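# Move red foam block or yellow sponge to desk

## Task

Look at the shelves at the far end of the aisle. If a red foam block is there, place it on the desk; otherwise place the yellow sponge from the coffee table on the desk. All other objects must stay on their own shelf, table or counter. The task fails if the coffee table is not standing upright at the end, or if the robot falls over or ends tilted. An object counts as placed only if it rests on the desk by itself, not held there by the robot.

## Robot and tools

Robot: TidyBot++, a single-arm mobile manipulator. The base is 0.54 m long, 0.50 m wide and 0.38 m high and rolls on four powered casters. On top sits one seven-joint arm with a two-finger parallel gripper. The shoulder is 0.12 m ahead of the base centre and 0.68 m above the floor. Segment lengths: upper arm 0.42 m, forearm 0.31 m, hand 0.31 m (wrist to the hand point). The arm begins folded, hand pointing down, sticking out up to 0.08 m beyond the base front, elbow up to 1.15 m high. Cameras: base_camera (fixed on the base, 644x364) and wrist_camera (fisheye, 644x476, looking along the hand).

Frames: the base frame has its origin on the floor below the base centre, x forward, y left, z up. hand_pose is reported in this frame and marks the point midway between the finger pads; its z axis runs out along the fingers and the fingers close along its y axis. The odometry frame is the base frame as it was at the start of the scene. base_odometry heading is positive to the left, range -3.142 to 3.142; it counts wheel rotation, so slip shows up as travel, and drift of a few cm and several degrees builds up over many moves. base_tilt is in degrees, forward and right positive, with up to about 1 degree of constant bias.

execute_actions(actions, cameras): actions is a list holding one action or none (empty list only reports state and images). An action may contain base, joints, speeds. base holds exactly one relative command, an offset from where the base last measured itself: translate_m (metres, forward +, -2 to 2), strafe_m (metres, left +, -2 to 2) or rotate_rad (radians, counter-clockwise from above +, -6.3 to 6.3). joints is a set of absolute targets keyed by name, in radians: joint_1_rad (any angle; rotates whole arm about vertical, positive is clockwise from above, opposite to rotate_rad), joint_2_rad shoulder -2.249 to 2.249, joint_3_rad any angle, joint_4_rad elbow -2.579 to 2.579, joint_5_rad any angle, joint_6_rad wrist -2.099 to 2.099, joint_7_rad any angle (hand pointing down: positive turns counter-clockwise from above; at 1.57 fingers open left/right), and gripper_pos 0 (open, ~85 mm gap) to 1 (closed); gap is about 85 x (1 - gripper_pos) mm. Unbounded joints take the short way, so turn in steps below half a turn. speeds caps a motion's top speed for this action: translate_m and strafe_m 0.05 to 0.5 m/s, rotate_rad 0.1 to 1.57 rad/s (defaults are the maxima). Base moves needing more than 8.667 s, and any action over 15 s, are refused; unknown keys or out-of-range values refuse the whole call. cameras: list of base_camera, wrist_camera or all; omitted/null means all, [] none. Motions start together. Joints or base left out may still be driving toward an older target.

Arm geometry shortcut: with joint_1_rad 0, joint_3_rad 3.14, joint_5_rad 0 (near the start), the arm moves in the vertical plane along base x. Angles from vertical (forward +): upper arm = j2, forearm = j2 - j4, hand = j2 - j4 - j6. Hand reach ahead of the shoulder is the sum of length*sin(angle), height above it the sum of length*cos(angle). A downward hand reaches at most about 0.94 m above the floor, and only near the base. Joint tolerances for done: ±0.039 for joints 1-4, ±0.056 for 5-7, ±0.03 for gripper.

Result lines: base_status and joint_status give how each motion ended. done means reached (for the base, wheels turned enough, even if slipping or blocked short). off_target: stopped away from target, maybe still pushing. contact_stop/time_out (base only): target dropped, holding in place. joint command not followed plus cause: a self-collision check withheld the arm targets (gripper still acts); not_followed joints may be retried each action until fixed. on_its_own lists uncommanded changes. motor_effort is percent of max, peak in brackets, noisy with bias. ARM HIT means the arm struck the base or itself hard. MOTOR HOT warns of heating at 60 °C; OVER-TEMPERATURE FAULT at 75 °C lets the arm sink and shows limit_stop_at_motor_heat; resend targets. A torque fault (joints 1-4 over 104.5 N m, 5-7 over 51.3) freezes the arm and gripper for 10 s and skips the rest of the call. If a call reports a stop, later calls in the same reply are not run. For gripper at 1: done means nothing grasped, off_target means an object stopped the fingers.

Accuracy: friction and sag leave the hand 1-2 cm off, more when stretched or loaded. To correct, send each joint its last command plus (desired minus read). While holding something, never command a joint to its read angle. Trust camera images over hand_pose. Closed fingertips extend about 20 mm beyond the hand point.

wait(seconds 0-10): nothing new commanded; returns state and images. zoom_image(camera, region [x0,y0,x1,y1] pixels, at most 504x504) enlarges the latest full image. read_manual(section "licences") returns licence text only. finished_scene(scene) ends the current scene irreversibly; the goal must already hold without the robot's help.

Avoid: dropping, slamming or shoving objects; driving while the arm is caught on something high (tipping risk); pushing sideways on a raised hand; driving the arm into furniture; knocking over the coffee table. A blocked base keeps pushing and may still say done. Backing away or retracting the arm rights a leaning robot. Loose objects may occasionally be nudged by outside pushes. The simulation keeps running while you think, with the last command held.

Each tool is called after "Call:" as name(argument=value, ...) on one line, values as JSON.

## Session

Call:
execute_actions(actions=[{"joints":{"joint_2_rad":-0.9,"joint_4_rad":-2.3,"joint_6_rad":-0.5}}])

Scene clock: 1.77 s.
base_odometry: x=+0.000 y=+0.000 heading=+0.000 (m, m, rad; odometry frame)
base_tilt: forward=+0.1 right=+0.0 (deg)
base_status: not commanded
joint_positions: joint_1_rad=-0.027 joint_2_rad=-0.888 joint_3_rad=+3.161 joint_4_rad=-2.312 joint_5_rad=-0.043 joint_6_rad=-0.519 joint_7_rad=+1.619 gripper_pos=+0.000
joint_status: all done
motor_effort: joint_1_rad=+0(0) joint_2_rad=+9(11) joint_3_rad=+2(2) joint_4_rad=+21(22) joint_5_rad=+0(0) joint_6_rad=+8(9) joint_7_rad=+1(0) (%)
hand_pose: x=+0.3936 y=+0.0090 z=+0.8805 quat_wxyz=(-0.016, +0.825, +0.012, +0.564) (m; base frame)
pictures: base_camera, wrist_camera
Images, in order (width x height): base_camera 644x364, wrist_camera 644x476.

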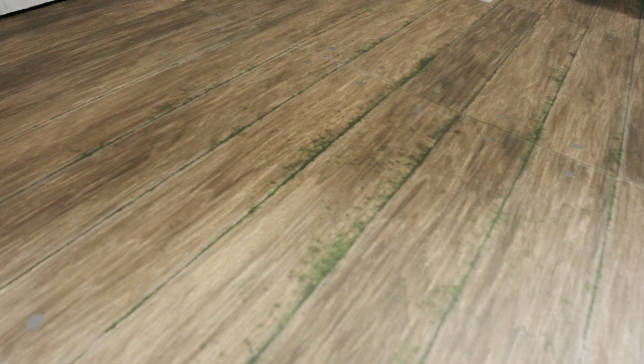

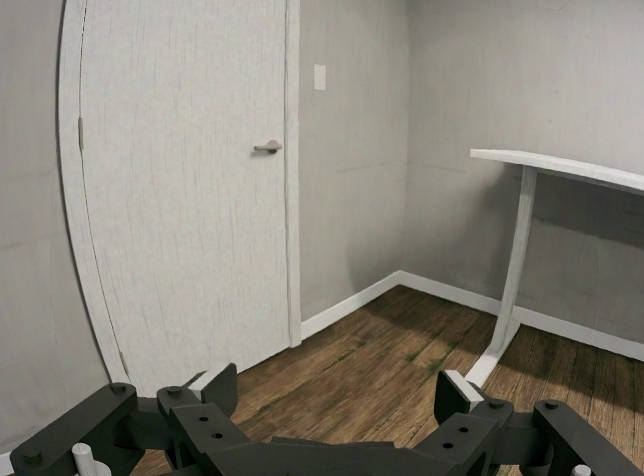

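Call:
execute_actions(actions=[{"base":{"rotate_rad":2.54},"joints":{"joint_1_rad":0}}])

Scene clock: 9.00 s.
base_odometry: x=+0.000 y=+0.000 heading=+2.539 (m, m, rad; odometry frame)
base_tilt: forward=+0.0 right=+0.0 (deg)
base_status: done
joint_positions: joint_1_rad=-0.003 joint_2_rad=-0.888 joint_3_rad=+3.161 joint_4_rad=-2.312 joint_5_rad=-0.043 joint_6_rad=-0.519 joint_7_rad=+1.619 gripper_pos=+0.000
joint_status: all done
motor_effort: joint_1_rad=+0(1) joint_2_rad=+9(9) joint_3_rad=+2(2) joint_4_rad=+21(21) joint_5_rad=+0(1) joint_6_rad=+8(8) joint_7_rad=+1(0) (%)
hand_pose: x=+0.3937 y=+0.0026 z=+0.8805 quat_wxyz=(-0.009, +0.826, +0.003, +0.564) (m; base frame)
pictures: base_camera, wrist_camera
Images, in order (width x height): base_camera 644x364, wrist_camera 644x476.

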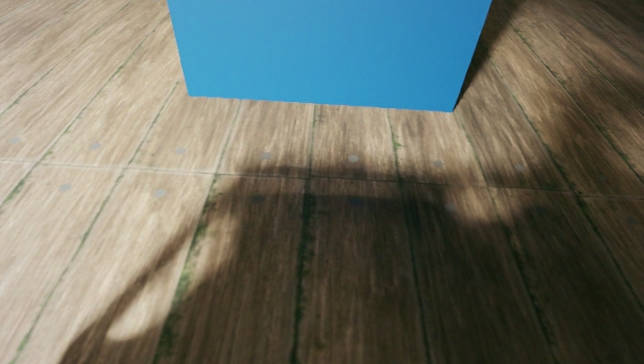

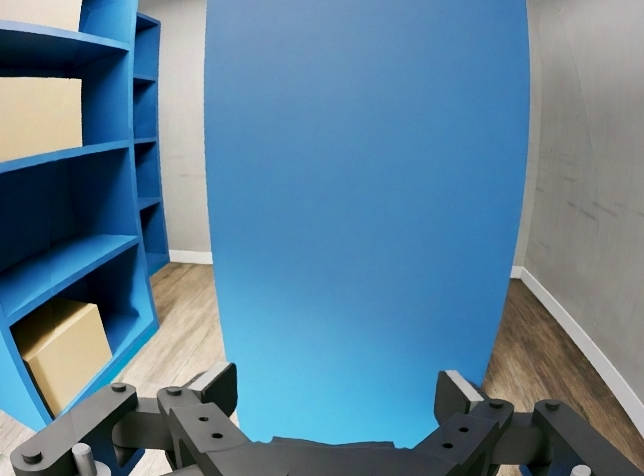

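Call:
execute_actions(actions=[{"base":{"rotate_rad":-0.06}}], cameras=[])

Call:
execute_actions(actions=[{"base":{"strafe_m":0.68}}])

Call:
execute_actions(actions=[{"base":{"translate_m":1.7},"joints":{"joint_1_rad":-0.7,"joint_6_rad":-0.4}}])

Call:
execute_actions(actions=[{"joints":{"joint_1_rad":0.8}}])

Scene clock: 11.83 s.
base_odometry: x=+0.000 y=+0.000 heading=+2.480 (m, m, rad; odometry frame)
base_tilt: forward=+0.1 right=+0.0 (deg)
base_status: done
joint_positions: joint_1_rad=-0.003 joint_2_rad=-0.888 joint_3_rad=+3.161 joint_4_rad=-2.312 joint_5_rad=-0.043 joint_6_rad=-0.519 joint_7_rad=+1.619 gripper_pos=+0.000
joint_status: not commanded
motor_effort: joint_1_rad=+0(1) joint_2_rad=+9(9) joint_3_rad=+2(2) joint_4_rad=+21(21) joint_5_rad=+0(1) joint_6_rad=+8(8) joint_7_rad=+0(1) (%)
hand_pose: x=+0.3937 y=+0.0025 z=+0.8805 quat_wxyz=(-0.009, +0.826, +0.003, +0.564) (m; base frame)
pictures: none
No camera images: the call's "cameras" was empty. Leave "cameras" out to get every camera's image.

Scene clock: 14.53 s.
base_odometry: x=-0.417 y=-0.537 heading=+2.481 (m, m, rad; odometry frame)
base_tilt: forward=+0.1 right=+0.0 (deg)
base_status: done
joint_positions: joint_1_rad=-0.003 joint_2_rad=-0.888 joint_3_rad=+3.161 joint_4_rad=-2.312 joint_5_rad=-0.043 joint_6_rad=-0.519 joint_7_rad=+1.619 gripper_pos=+0.000
joint_status: not commanded
motor_effort: joint_1_rad=+0(1) joint_2_rad=+9(9) joint_3_rad=+1(3) joint_4_rad=+21(21) joint_5_rad=-1(1) joint_6_rad=+8(8) joint_7_rad=+1(0) (%)
hand_pose: x=+0.3937 y=+0.0025 z=+0.8805 quat_wxyz=(-0.009, +0.826, +0.003, +0.564) (m; base frame)
pictures: base_camera, wrist_camera
Images, in order (width x height): base_camera 644x364, wrist_camera 644x476.

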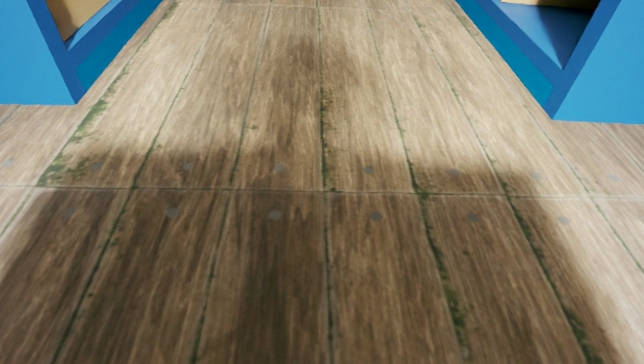

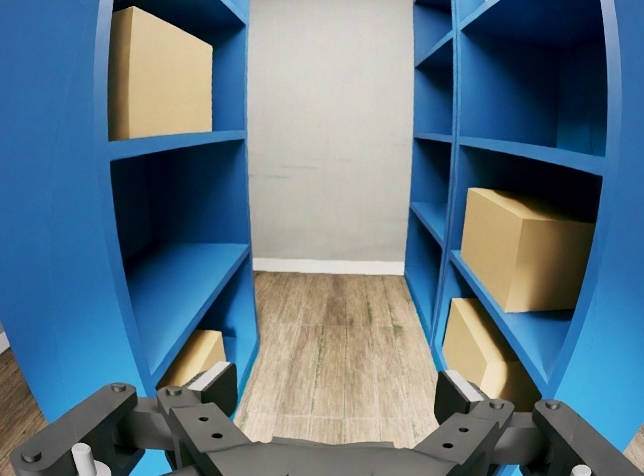

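Scene clock: 19.27 s.
base_odometry: x=-1.760 y=+0.506 heading=+2.481 (m, m, rad; odometry frame)
base_tilt: forward=+0.1 right=+0.0 (deg)
base_status: done
joint_positions: joint_1_rad=-0.689 joint_2_rad=-0.890 joint_3_rad=+3.161 joint_4_rad=-2.311 joint_5_rad=-0.043 joint_6_rad=-0.421 joint_7_rad=+1.619 gripper_pos=+0.000
joint_status: all done
motor_effort: joint_1_rad=+0(0) joint_2_rad=+9(11) joint_3_rad=+2(2) joint_4_rad=+21(22) joint_5_rad=+0(1) joint_6_rad=+8(8) joint_7_rad=+0(1) (%)
hand_pose: x=+0.3382 y=+0.1805 z=+0.9104 quat_wxyz=(-0.211, +0.749, +0.268, +0.567) (m; base frame)
pictures: base_camera, wrist_camera
Images, in order (width x height): base_camera 644x364, wrist_camera 644x476.

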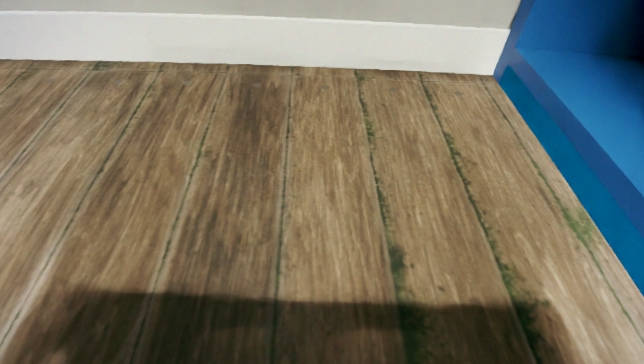

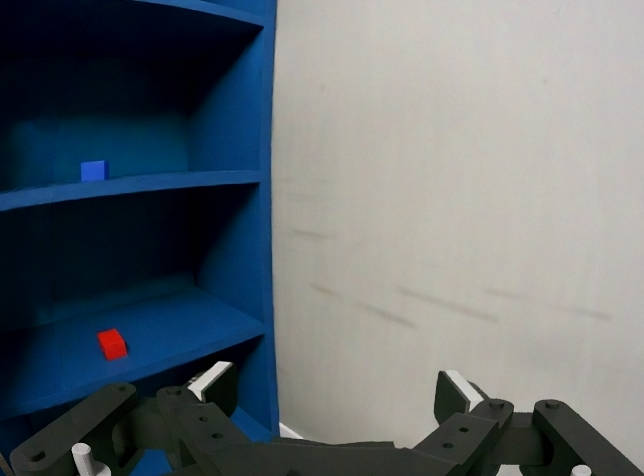

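Scene clock: 22.00 s.
base_odometry: x=-1.760 y=+0.506 heading=+2.481 (m, m, rad; odometry frame)
base_tilt: forward=+0.1 right=+0.0 (deg)
base_status: not commanded
joint_positions: joint_1_rad=+0.789 joint_2_rad=-0.890 joint_3_rad=+3.161 joint_4_rad=-2.311 joint_5_rad=-0.043 joint_6_rad=-0.421 joint_7_rad=+1.619 gripper_pos=+0.000
joint_status: all done
motor_effort: joint_1_rad=+0(1) joint_2_rad=+9(9) joint_3_rad=+2(2) joint_4_rad=+21(21) joint_5_rad=-1(1) joint_6_rad=+8(8) joint_7_rad=+0(1) (%)
hand_pose: x=+0.3189 y=-0.2017 z=+0.9104 quat_wxyz=(+0.227, +0.735, -0.307, +0.561) (m; base frame)
pictures: base_camera, wrist_camera
Images, in order (width x height): base_camera 644x364, wrist_camera 644x476.

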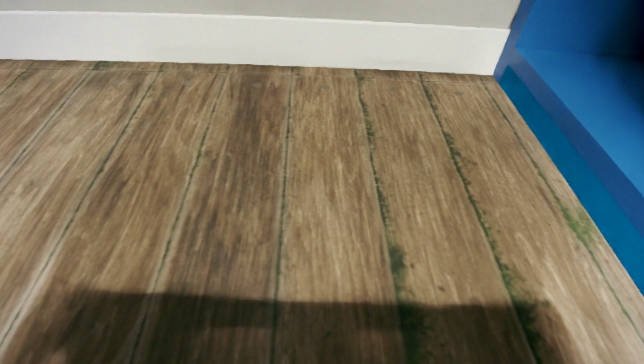

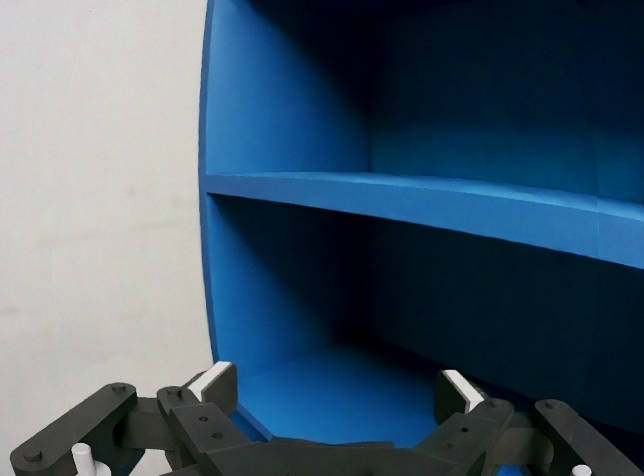

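Call:
execute_actions(actions=[{"base":{"translate_m":0.31},"joints":{"joint_1_rad":-1.57,"joint_3_rad":3.13,"joint_5_rad":0,"joint_7_rad":1.57}}], cameras=[])

Call:
execute_actions(actions=[{"joints":{"joint_2_rad":0.53,"joint_4_rad":-2.27,"joint_6_rad":0.86}}])

Call:
execute_actions(actions=[{"base":{"strafe_m":0.2}}])

Scene clock: 29.17 s.
base_odometry: x=-2.005 y=+0.696 heading=+2.481 (m, m, rad; odometry frame)
base_tilt: forward=+0.1 right=+0.0 (deg)
base_status: done
joint_positions: joint_1_rad=-1.560 joint_2_rad=-0.891 joint_3_rad=+3.143 joint_4_rad=-2.311 joint_5_rad=-0.024 joint_6_rad=-0.419 joint_7_rad=+1.610 gripper_pos=+0.000
joint_status: all done
motor_effort: joint_1_rad=+0(1) joint_2_rad=+9(11) joint_3_rad=+2(2) joint_4_rad=+21(22) joint_5_rad=+0(1) joint_6_rad=+8(8) joint_7_rad=+1(1) (%)
hand_pose: x=+0.1179 y=+0.2837 z=+0.9111 quat_wxyz=(-0.426, +0.559, +0.566, +0.432) (m; base frame)
pictures: none
No camera images: the call's "cameras" was empty. Leave "cameras" out to get every camera's image.

Scene clock: 31.83 s.
base_odometry: x=-2.005 y=+0.696 heading=+2.481 (m, m, rad; odometry frame)
base_tilt: forward=+0.1 right=-0.1 (deg)
base_status: not commanded
joint_positions: joint_1_rad=-1.560 joint_2_rad=+0.519 joint_3_rad=+3.143 joint_4_rad=-2.286 joint_5_rad=-0.024 joint_6_rad=+0.838 joint_7_rad=+1.610 gripper_pos=+0.000
joint_status: all done
motor_effort: joint_1_rad=+0(0) joint_2_rad=-27(29) joint_3_rad=+0(2) joint_4_rad=+10(21) joint_5_rad=+0(0) joint_6_rad=+8(8) joint_7_rad=+1(0) (%)
hand_pose: x=+0.1300 y=+0.5998 z=+0.6305 quat_wxyz=(-0.379, +0.588, +0.589, +0.404) (m; base frame)
pictures: base_camera, wrist_camera
Images, in order (width x height): base_camera 644x364, wrist_camera 644x476.

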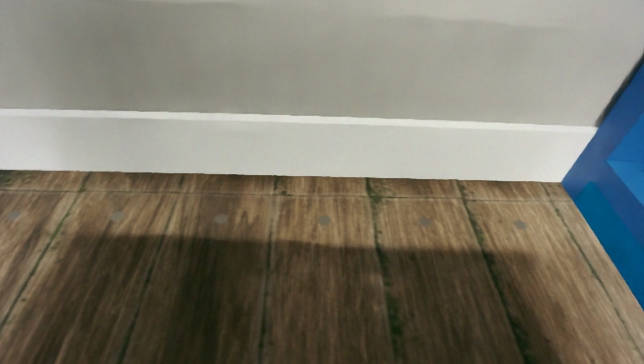

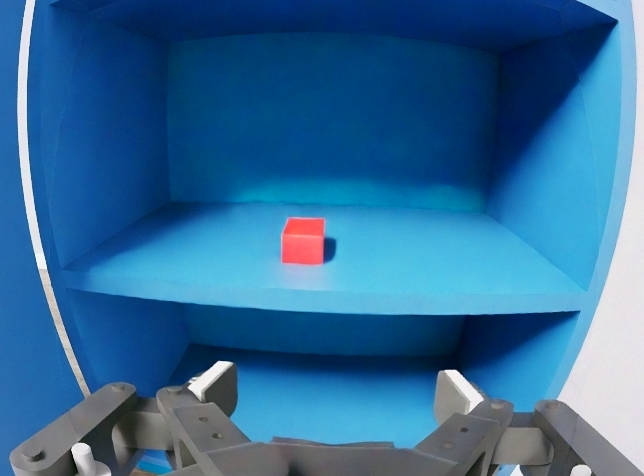

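Scene clock: 33.47 s.
base_odometry: x=-2.128 y=+0.538 heading=+2.481 (m, m, rad; odometry frame)
base_tilt: forward=+0.1 right=-0.1 (deg)
base_status: done
joint_positions: joint_1_rad=-1.561 joint_2_rad=+0.522 joint_3_rad=+3.142 joint_4_rad=-2.276 joint_5_rad=-0.023 joint_6_rad=+0.840 joint_7_rad=+1.610 gripper_pos=+0.000
joint_status: not commanded
motor_effort: joint_1_rad=+0(1) joint_2_rad=-27(30) joint_3_rad=+1(0) joint_4_rad=+11(11) joint_5_rad=+0(0) joint_6_rad=+8(8) joint_7_rad=+0(0) (%)
hand_pose: x=+0.1293 y=+0.6037 z=+0.6331 quat_wxyz=(-0.382, +0.586, +0.588, +0.406) (m; base frame)
pictures: base_camera, wrist_camera
Images, in order (width x height): base_camera 644x364, wrist_camera 644x476.

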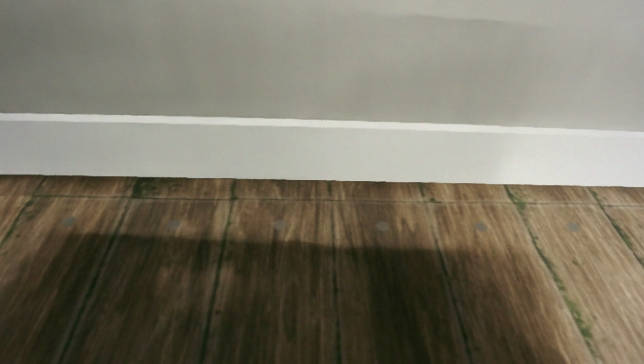

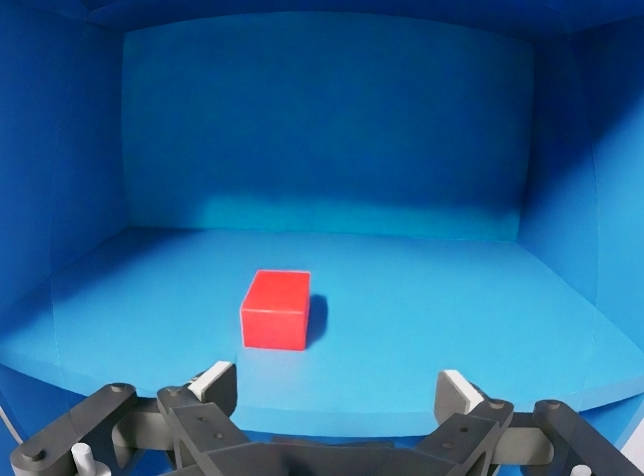

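Call:
execute_actions(actions=[{"base":{"strafe_m":0.08}}], cameras=[])

Call:
execute_actions(actions=[{"base":{"translate_m":-0.065},"joints":{"joint_2_rad":0.66}}], cameras=[])

Call:
execute_actions(actions=[{"base":{"strafe_m":0.12}}])

Scene clock: 37.67 s.
base_odometry: x=-2.177 y=+0.475 heading=+2.481 (m, m, rad; odometry frame)
base_tilt: forward=+0.1 right=-0.1 (deg)
base_status: done
joint_positions: joint_1_rad=-1.561 joint_2_rad=+0.523 joint_3_rad=+3.141 joint_4_rad=-2.273 joint_5_rad=-0.023 joint_6_rad=+0.840 joint_7_rad=+1.610 gripper_pos=+0.000
joint_status: not commanded
motor_effort: joint_1_rad=+0(1) joint_2_rad=-29(31) joint_3_rad=+0(0) joint_4_rad=+10(12) joint_5_rad=+0(1) joint_6_rad=+8(8) joint_7_rad=+0(1) (%)
hand_pose: x=+0.1291 y=+0.6051 z=+0.6338 quat_wxyz=(-0.383, +0.586, +0.587, +0.407) (m; base frame)
pictures: none
No camera images: the call's "cameras" was empty. Leave "cameras" out to get every camera's image.

Scene clock: 38.73 s.
base_odometry: x=-2.126 y=+0.434 heading=+2.481 (m, m, rad; odometry frame)
base_tilt: forward=+0.1 right=-0.1 (deg)
base_status: done
joint_positions: joint_1_rad=-1.572 joint_2_rad=+0.655 joint_3_rad=+3.133 joint_4_rad=-2.273 joint_5_rad=-0.020 joint_6_rad=+0.841 joint_7_rad=+1.610 gripper_pos=+0.000
joint_status: all done
motor_effort: joint_1_rad=+0(2) joint_2_rad=-30(31) joint_3_rad=+0(1) joint_4_rad=+8(10) joint_5_rad=+0(1) joint_6_rad=+7(8) joint_7_rad=+1(1) (%)
hand_pose: x=+0.1168 y=+0.5935 z=+0.5543 quat_wxyz=(-0.349, +0.604, +0.618, +0.362) (m; base frame)
pictures: none
No camera images: the call's "cameras" was empty. Leave "cameras" out to get every camera's image.

Scene clock: 40.07 s.
base_odometry: x=-2.200 y=+0.339 heading=+2.481 (m, m, rad; odometry frame)
base_tilt: forward=+0.0 right=-0.1 (deg)
base_status: done
joint_positions: joint_1_rad=-1.572 joint_2_rad=+0.656 joint_3_rad=+3.133 joint_4_rad=-2.271 joint_5_rad=-0.020 joint_6_rad=+0.841 joint_7_rad=+1.610 gripper_pos=+0.000
joint_status: not commanded
motor_effort: joint_1_rad=+0(1) joint_2_rad=-29(33) joint_3_rad=+1(1) joint_4_rad=+8(9) joint_5_rad=+0(0) joint_6_rad=+7(8) joint_7_rad=+0(1) (%)
hand_pose: x=+0.1168 y=+0.5946 z=+0.5552 quat_wxyz=(-0.350, +0.604, +0.618, +0.363) (m; base frame)
pictures: base_camera, wrist_camera
Images, in order (width x height): base_camera 644x364, wrist_camera 644x476.

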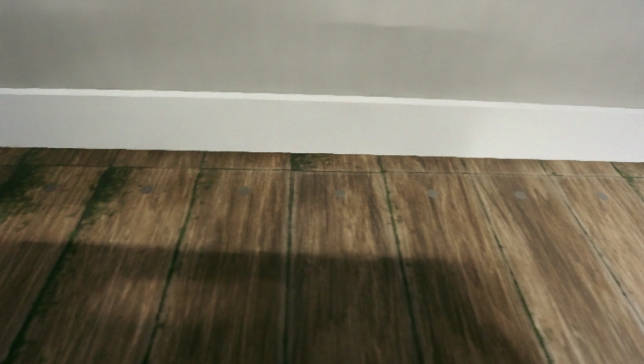

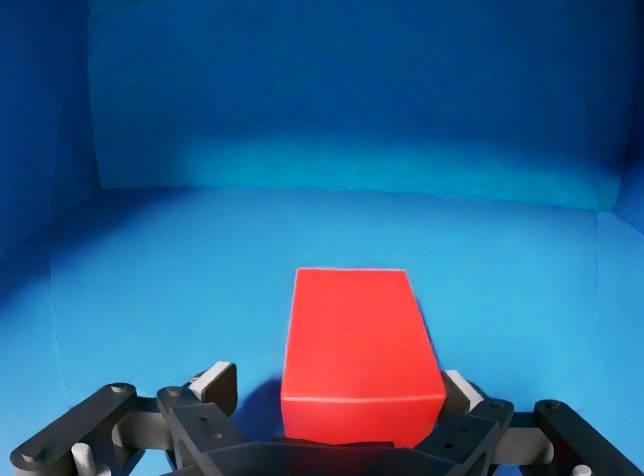

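Call:
execute_actions(actions=[{"base":{"translate_m":0.01},"joints":{"gripper_pos":1}}], cameras=[])

Call:
execute_actions(actions=[{"joints":{"joint_2_rad":0.58}}], cameras=[])

Call:
execute_actions(actions=[{"base":{"strafe_m":-0.38}}], cameras=[])

Call:
execute_actions(actions=[{"joints":{"joint_2_rad":-0.5,"joint_6_rad":-0.4}}], cameras=[])

Call:
execute_actions(actions=[{"joints":{"joint_1_rad":-3.14}}], cameras=[])

Call:
execute_actions(actions=[{"base":{"translate_m":-2},"joints":{"joint_2_rad":0.1,"joint_4_rad":-0.9,"joint_6_rad":-1.05}}])

Call:
execute_actions(actions=[{"base":{"strafe_m":-0.3}}])

Scene clock: 46.60 s.
base_odometry: x=-2.207 y=+0.345 heading=+2.481 (m, m, rad; odometry frame)
base_tilt: forward=+0.0 right=-0.1 (deg)
base_status: done
joint_positions: joint_1_rad=-1.570 joint_2_rad=+0.655 joint_3_rad=+3.133 joint_4_rad=-2.271 joint_5_rad=-0.020 joint_6_rad=+0.844 joint_7_rad=+1.610 gripper_pos=+0.388
joint_status: gripper_pos off_target (ended at +0.388, target +1.000)
motor_effort: joint_1_rad=+0(3) joint_2_rad=-29(31) joint_3_rad=+0(2) joint_4_rad=+8(8) joint_5_rad=+0(1) joint_6_rad=+7(8) joint_7_rad=+1(1) (%)
hand_pose: x=+0.1180 y=+0.5951 z=+0.5561 quat_wxyz=(-0.351, +0.604, +0.616, +0.364) (m; base frame)
pictures: none
No camera images: the call's "cameras" was empty. Leave "cameras" out to get every camera's image.

Scene clock: 47.50 s.
base_odometry: x=-2.207 y=+0.345 heading=+2.481 (m, m, rad; odometry frame)
base_tilt: forward=+0.1 right=-0.1 (deg)
base_status: not commanded
joint_positions: joint_1_rad=-1.570 joint_2_rad=+0.591 joint_3_rad=+3.133 joint_4_rad=-2.271 joint_5_rad=-0.020 joint_6_rad=+0.844 joint_7_rad=+1.610 gripper_pos=+0.388
joint_status: all done
motor_effort: joint_1_rad=+0(0) joint_2_rad=-29(31) joint_3_rad=+0(0) joint_4_rad=+9(9) joint_5_rad=+0(0) joint_6_rad=+8(8) joint_7_rad=+1(0) (%)
hand_pose: x=+0.1180 y=+0.6019 z=+0.5945 quat_wxyz=(-0.370, +0.592, +0.604, +0.383) (m; base frame)
pictures: none
No camera images: the call's "cameras" was empty. Leave "cameras" out to get every camera's image.

Scene clock: 49.60 s.
base_odometry: x=-1.974 y=+0.646 heading=+2.482 (m, m, rad; odometry frame)
base_tilt: forward=+0.1 right=-0.1 (deg)
base_status: done
joint_positions: joint_1_rad=-1.570 joint_2_rad=+0.590 joint_3_rad=+3.133 joint_4_rad=-2.272 joint_5_rad=-0.019 joint_6_rad=+0.844 joint_7_rad=+1.610 gripper_pos=+0.388
joint_status: not commanded
motor_effort: joint_1_rad=+0(1) joint_2_rad=-29(31) joint_3_rad=+0(1) joint_4_rad=+9(11) joint_5_rad=+0(0) joint_6_rad=+8(8) joint_7_rad=+0(1) (%)
hand_pose: x=+0.1180 y=+0.6013 z=+0.5945 quat_wxyz=(-0.370, +0.592, +0.605, +0.383) (m; base frame)
pictures: none
No camera images: the call's "cameras" was empty. Leave "cameras" out to get every camera's image.

Scene clock: 51.97 s.
base_odometry: x=-1.974 y=+0.646 heading=+2.482 (m, m, rad; odometry frame)
base_tilt: forward=+0.1 right=+0.0 (deg)
base_status: not commanded
joint_positions: joint_1_rad=-1.570 joint_2_rad=-0.487 joint_3_rad=+3.133 joint_4_rad=-2.272 joint_5_rad=-0.019 joint_6_rad=-0.382 joint_7_rad=+1.610 gripper_pos=+0.388
joint_status: all done
motor_effort: joint_1_rad=+0(0) joint_2_rad=-2(30) joint_3_rad=+2(0) joint_4_rad=+21(21) joint_5_rad=+0(0) joint_6_rad=+7(8) joint_7_rad=+0(1) (%)
hand_pose: x=+0.1124 y=+0.3677 z=+0.8117 quat_wxyz=(-0.329, +0.614, +0.635, +0.332) (m; base frame)
pictures: none
No camera images: the call's "cameras" was empty. Leave "cameras" out to get every camera's image.

Scene clock: 54.77 s.
base_odometry: x=-1.974 y=+0.646 heading=+2.482 (m, m, rad; odometry frame)
base_tilt: forward=+0.0 right=+0.0 (deg)
base_status: not commanded
joint_positions: joint_1_rad=-3.129 joint_2_rad=-0.487 joint_3_rad=+3.133 joint_4_rad=-2.272 joint_5_rad=-0.019 joint_6_rad=-0.382 joint_7_rad=+1.610 gripper_pos=+0.388
joint_status: all done
motor_effort: joint_1_rad=+0(1) joint_2_rad=-2(2) joint_3_rad=+2(2) joint_4_rad=+21(21) joint_5_rad=+0(0) joint_6_rad=+7(7) joint_7_rad=+0(1) (%)
hand_pose: x=-0.2487 y=-0.0024 z=+0.8117 quat_wxyz=(-0.468, -0.010, +0.884, +0.005) (m; base frame)
pictures: none
No camera images: the call's "cameras" was empty. Leave "cameras" out to get every camera's image.

Scene clock: 60.13 s.
base_odometry: x=-0.394 y=-0.580 heading=+2.482 (m, m, rad; odometry frame)
base_tilt: forward=+0.0 right=+0.0 (deg)
base_status: done
joint_positions: joint_1_rad=-3.129 joint_2_rad=+0.098 joint_3_rad=+3.133 joint_4_rad=-0.914 joint_5_rad=-0.019 joint_6_rad=-1.031 joint_7_rad=+1.610 gripper_pos=+0.388
joint_status: all done
motor_effort: joint_1_rad=+0(0) joint_2_rad=-22(23) joint_3_rad=+1(2) joint_4_rad=+19(22) joint_5_rad=+0(1) joint_6_rad=+8(9) joint_7_rad=+1(0) (%)
hand_pose: x=-0.4658 y=-0.0040 z=+1.1254 quat_wxyz=(-0.522, -0.015, +0.853, +0.001) (m; base frame)
pictures: base_camera, wrist_camera
Images, in order (width x height): base_camera 644x364, wrist_camera 644x476.

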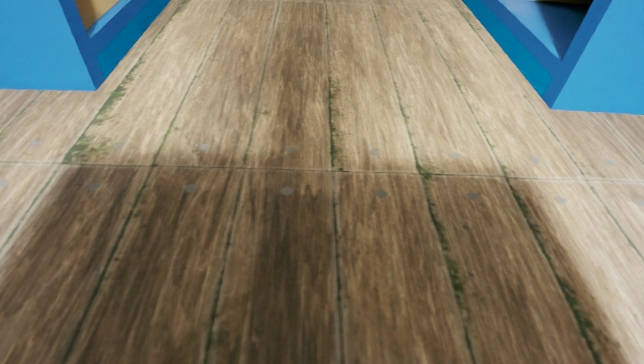

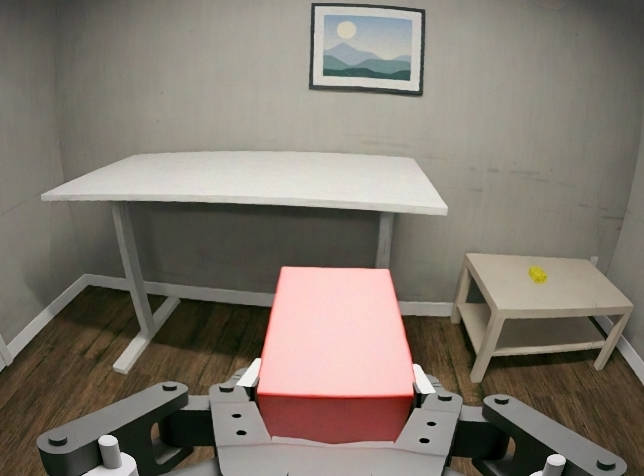

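Scene clock: 61.97 s.
base_odometry: x=-0.210 y=-0.343 heading=+2.481 (m, m, rad; odometry frame)
base_tilt: forward=+0.0 right=+0.0 (deg)
base_status: done
joint_positions: joint_1_rad=-3.139 joint_2_rad=+0.098 joint_3_rad=+3.130 joint_4_rad=-0.914 joint_5_rad=-0.018 joint_6_rad=-1.032 joint_7_rad=+1.610 gripper_pos=+0.388
joint_status: not commanded
motor_effort: joint_1_rad=+0(3) joint_2_rad=-21(22) joint_3_rad=+1(2) joint_4_rad=+19(19) joint_5_rad=+0(1) joint_6_rad=+8(8) joint_7_rad=+0(1) (%)
hand_pose: x=-0.4656 y=-0.0111 z=+1.1254 quat_wxyz=(-0.522, -0.020, +0.853, -0.002) (m; base frame)
pictures: base_camera, wrist_camera
Images, in order (width x height): base_camera 644x364, wrist_camera 644x476.

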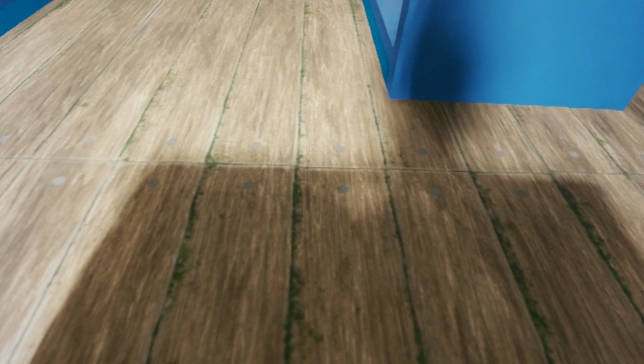

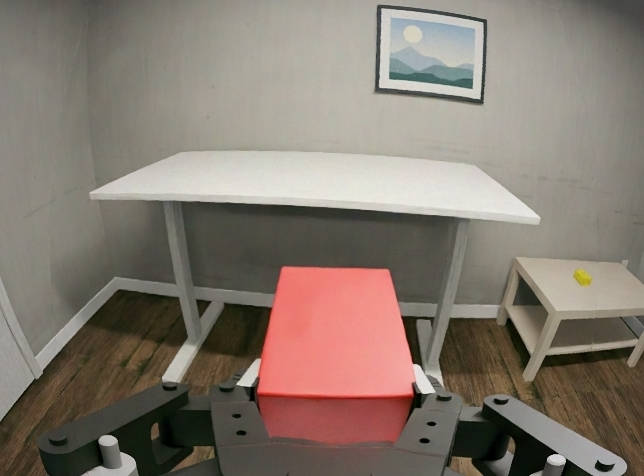

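Call:
execute_actions(actions=[{"base":{"translate_m":-0.9},"joints":{"joint_2_rad":0.35,"joint_6_rad":-0.8}}])

Call:
execute_actions(actions=[{"joints":{"joint_2_rad":0.5,"joint_6_rad":-0.65}}])

Scene clock: 67.20 s.
base_odometry: x=+0.502 y=-0.895 heading=+2.482 (m, m, rad; odometry frame)
base_tilt: forward=+0.0 right=+0.0 (deg)
base_status: done
joint_positions: joint_1_rad=-3.139 joint_2_rad=+0.357 joint_3_rad=+3.130 joint_4_rad=-0.906 joint_5_rad=-0.018 joint_6_rad=-0.821 joint_7_rad=+1.610 gripper_pos=+0.388
joint_status: all done
motor_effort: joint_1_rad=+0(1) joint_2_rad=-32(36) joint_3_rad=+0(0) joint_4_rad=+21(23) joint_5_rad=-1(1) joint_6_rad=+8(8) joint_7_rad=+0(1) (%)
hand_pose: x=-0.5988 y=-0.0102 z=+1.0187 quat_wxyz=(-0.505, -0.018, +0.863, -0.003) (m; base frame)
pictures: base_camera, wrist_camera
Images, in order (width x height): base_camera 644x364, wrist_camera 644x476.

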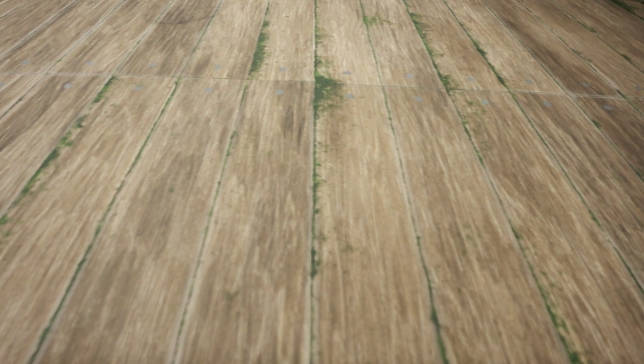

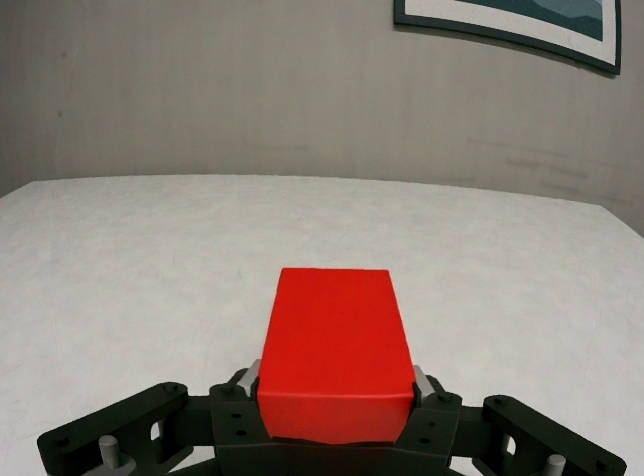

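Scene clock: 68.27 s.
base_odometry: x=+0.502 y=-0.895 heading=+2.482 (m, m, rad; odometry frame)
base_tilt: forward=+0.0 right=+0.0 (deg)
base_status: not commanded
joint_positions: joint_1_rad=-3.139 joint_2_rad=+0.485 joint_3_rad=+3.130 joint_4_rad=-0.901 joint_5_rad=-0.018 joint_6_rad=-0.658 joint_7_rad=+1.610 gripper_pos=+0.388
joint_status: all done
motor_effort: joint_1_rad=+0(0) joint_2_rad=-37(39) joint_3_rad=+0(0) joint_4_rad=+21(22) joint_5_rad=+0(0) joint_6_rad=+8(8) joint_7_rad=+1(0) (%)
hand_pose: x=-0.6631 y=-0.0094 z=+0.9704 quat_wxyz=(-0.522, -0.015, +0.853, -0.003) (m; base frame)
pictures: base_camera, wrist_camera
Images, in order (width x height): base_camera 644x364, wrist_camera 644x476.

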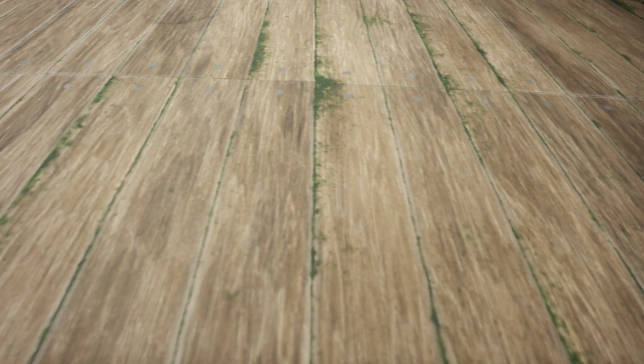

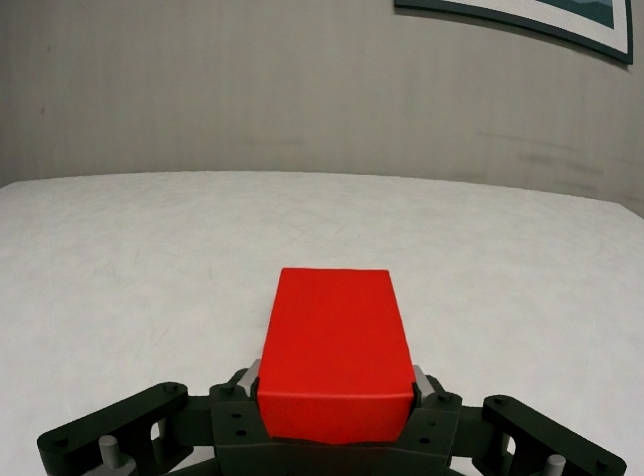

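Call:
execute_actions(actions=[{"joints":{"joint_2_rad":0.55}}], cameras=[])

Scene clock: 69.97 s.
base_odometry: x=+0.502 y=-0.895 heading=+2.482 (m, m, rad; odometry frame)
base_tilt: forward=+0.0 right=+0.0 (deg)
base_status: not commanded
joint_positions: joint_1_rad=-3.139 joint_2_rad=+0.496 joint_3_rad=+3.130 joint_4_rad=-0.889 joint_5_rad=-0.018 joint_6_rad=-0.657 joint_7_rad=+1.610 gripper_pos=+0.388
joint_status: joint_2_rad off_target (ended at +0.496, target +0.550)
motor_effort: joint_1_rad=+0(0) joint_2_rad=-31(37) joint_3_rad=+0(0) joint_4_rad=+17(21) joint_5_rad=-1(1) joint_6_rad=+5(8) joint_7_rad=+1(0) (%)
hand_pose: x=-0.6673 y=-0.0094 z=+0.9691 quat_wxyz=(-0.523, -0.015, +0.852, -0.003) (m; base frame)
pictures: none
No camera images: the call's "cameras" was empty. Leave "cameras" out to get every camera's image.

Call:
execute_actions(actions=[{"joints":{"joint_2_rad":0.5,"gripper_pos":0}}], cameras=[])

Call:
execute_actions(actions=[{"joints":{"joint_2_rad":0.28,"joint_6_rad":-0.9}}])

Call:
finished_scene(scene=2)

Scene clock: 73.40 s.
base_odometry: x=+0.502 y=-0.895 heading=+2.482 (m, m, rad; odometry frame)
base_tilt: forward=+0.0 right=+0.0 (deg)
base_status: not commanded
joint_positions: joint_1_rad=-3.139 joint_2_rad=+0.495 joint_3_rad=+3.130 joint_4_rad=-0.894 joint_5_rad=-0.018 joint_6_rad=-0.657 joint_7_rad=+1.610 gripper_pos=+0.000
joint_status: all done
motor_effort: joint_1_rad=+0(0) joint_2_rad=-37(39) joint_3_rad=+0(0) joint_4_rad=+21(21) joint_5_rad=+0(1) joint_6_rad=+8(8) joint_7_rad=+0(0) (%)
hand_pose: x=-0.6667 y=-0.0094 z=+0.9664 quat_wxyz=(-0.521, -0.015, +0.854, -0.003) (m; base frame)
pictures: none
No camera images: the call's "cameras" was empty. Leave "cameras" out to get every camera's image.

Scene clock: 74.90 s.
base_odometry: x=+0.502 y=-0.895 heading=+2.482 (m, m, rad; odometry frame)
base_tilt: forward=+0.0 right=+0.0 (deg)
base_status: not commanded
joint_positions: joint_1_rad=-3.139 joint_2_rad=+0.272 joint_3_rad=+3.130 joint_4_rad=-0.895 joint_5_rad=-0.018 joint_6_rad=-0.878 joint_7_rad=+1.610 gripper_pos=+0.000
joint_status: all done
motor_effort: joint_1_rad=+0(0) joint_2_rad=-28(40) joint_3_rad=+1(0) joint_4_rad=+20(23) joint_5_rad=+0(0) joint_6_rad=+7(7) joint_7_rad=+0(1) (%)
hand_pose: x=-0.5600 y=-0.0105 z=+1.0686 quat_wxyz=(-0.521, -0.018, +0.853, -0.002) (m; base frame)
pictures: base_camera, wrist_camera
Images, in order (width x height): base_camera 644x364, wrist_camera 644x476.

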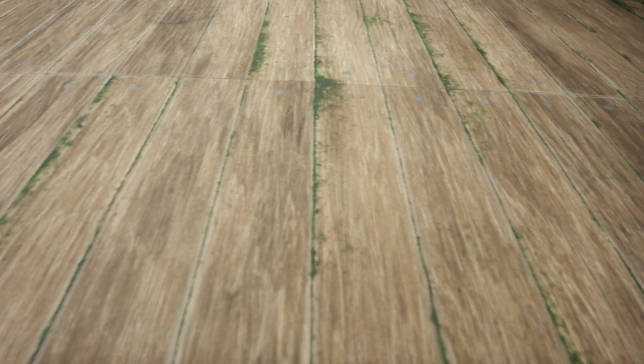

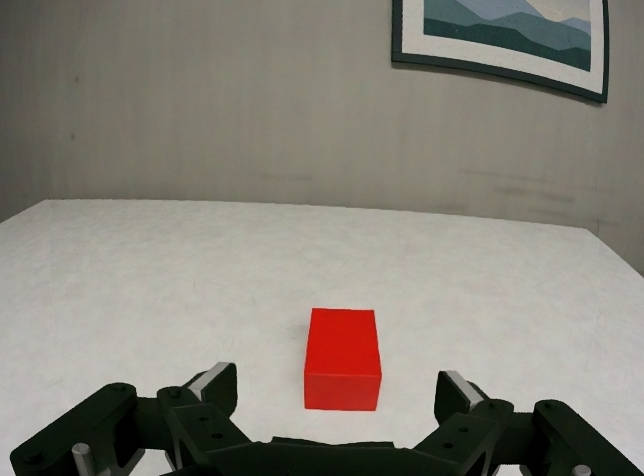

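The scene is finished: the task was done.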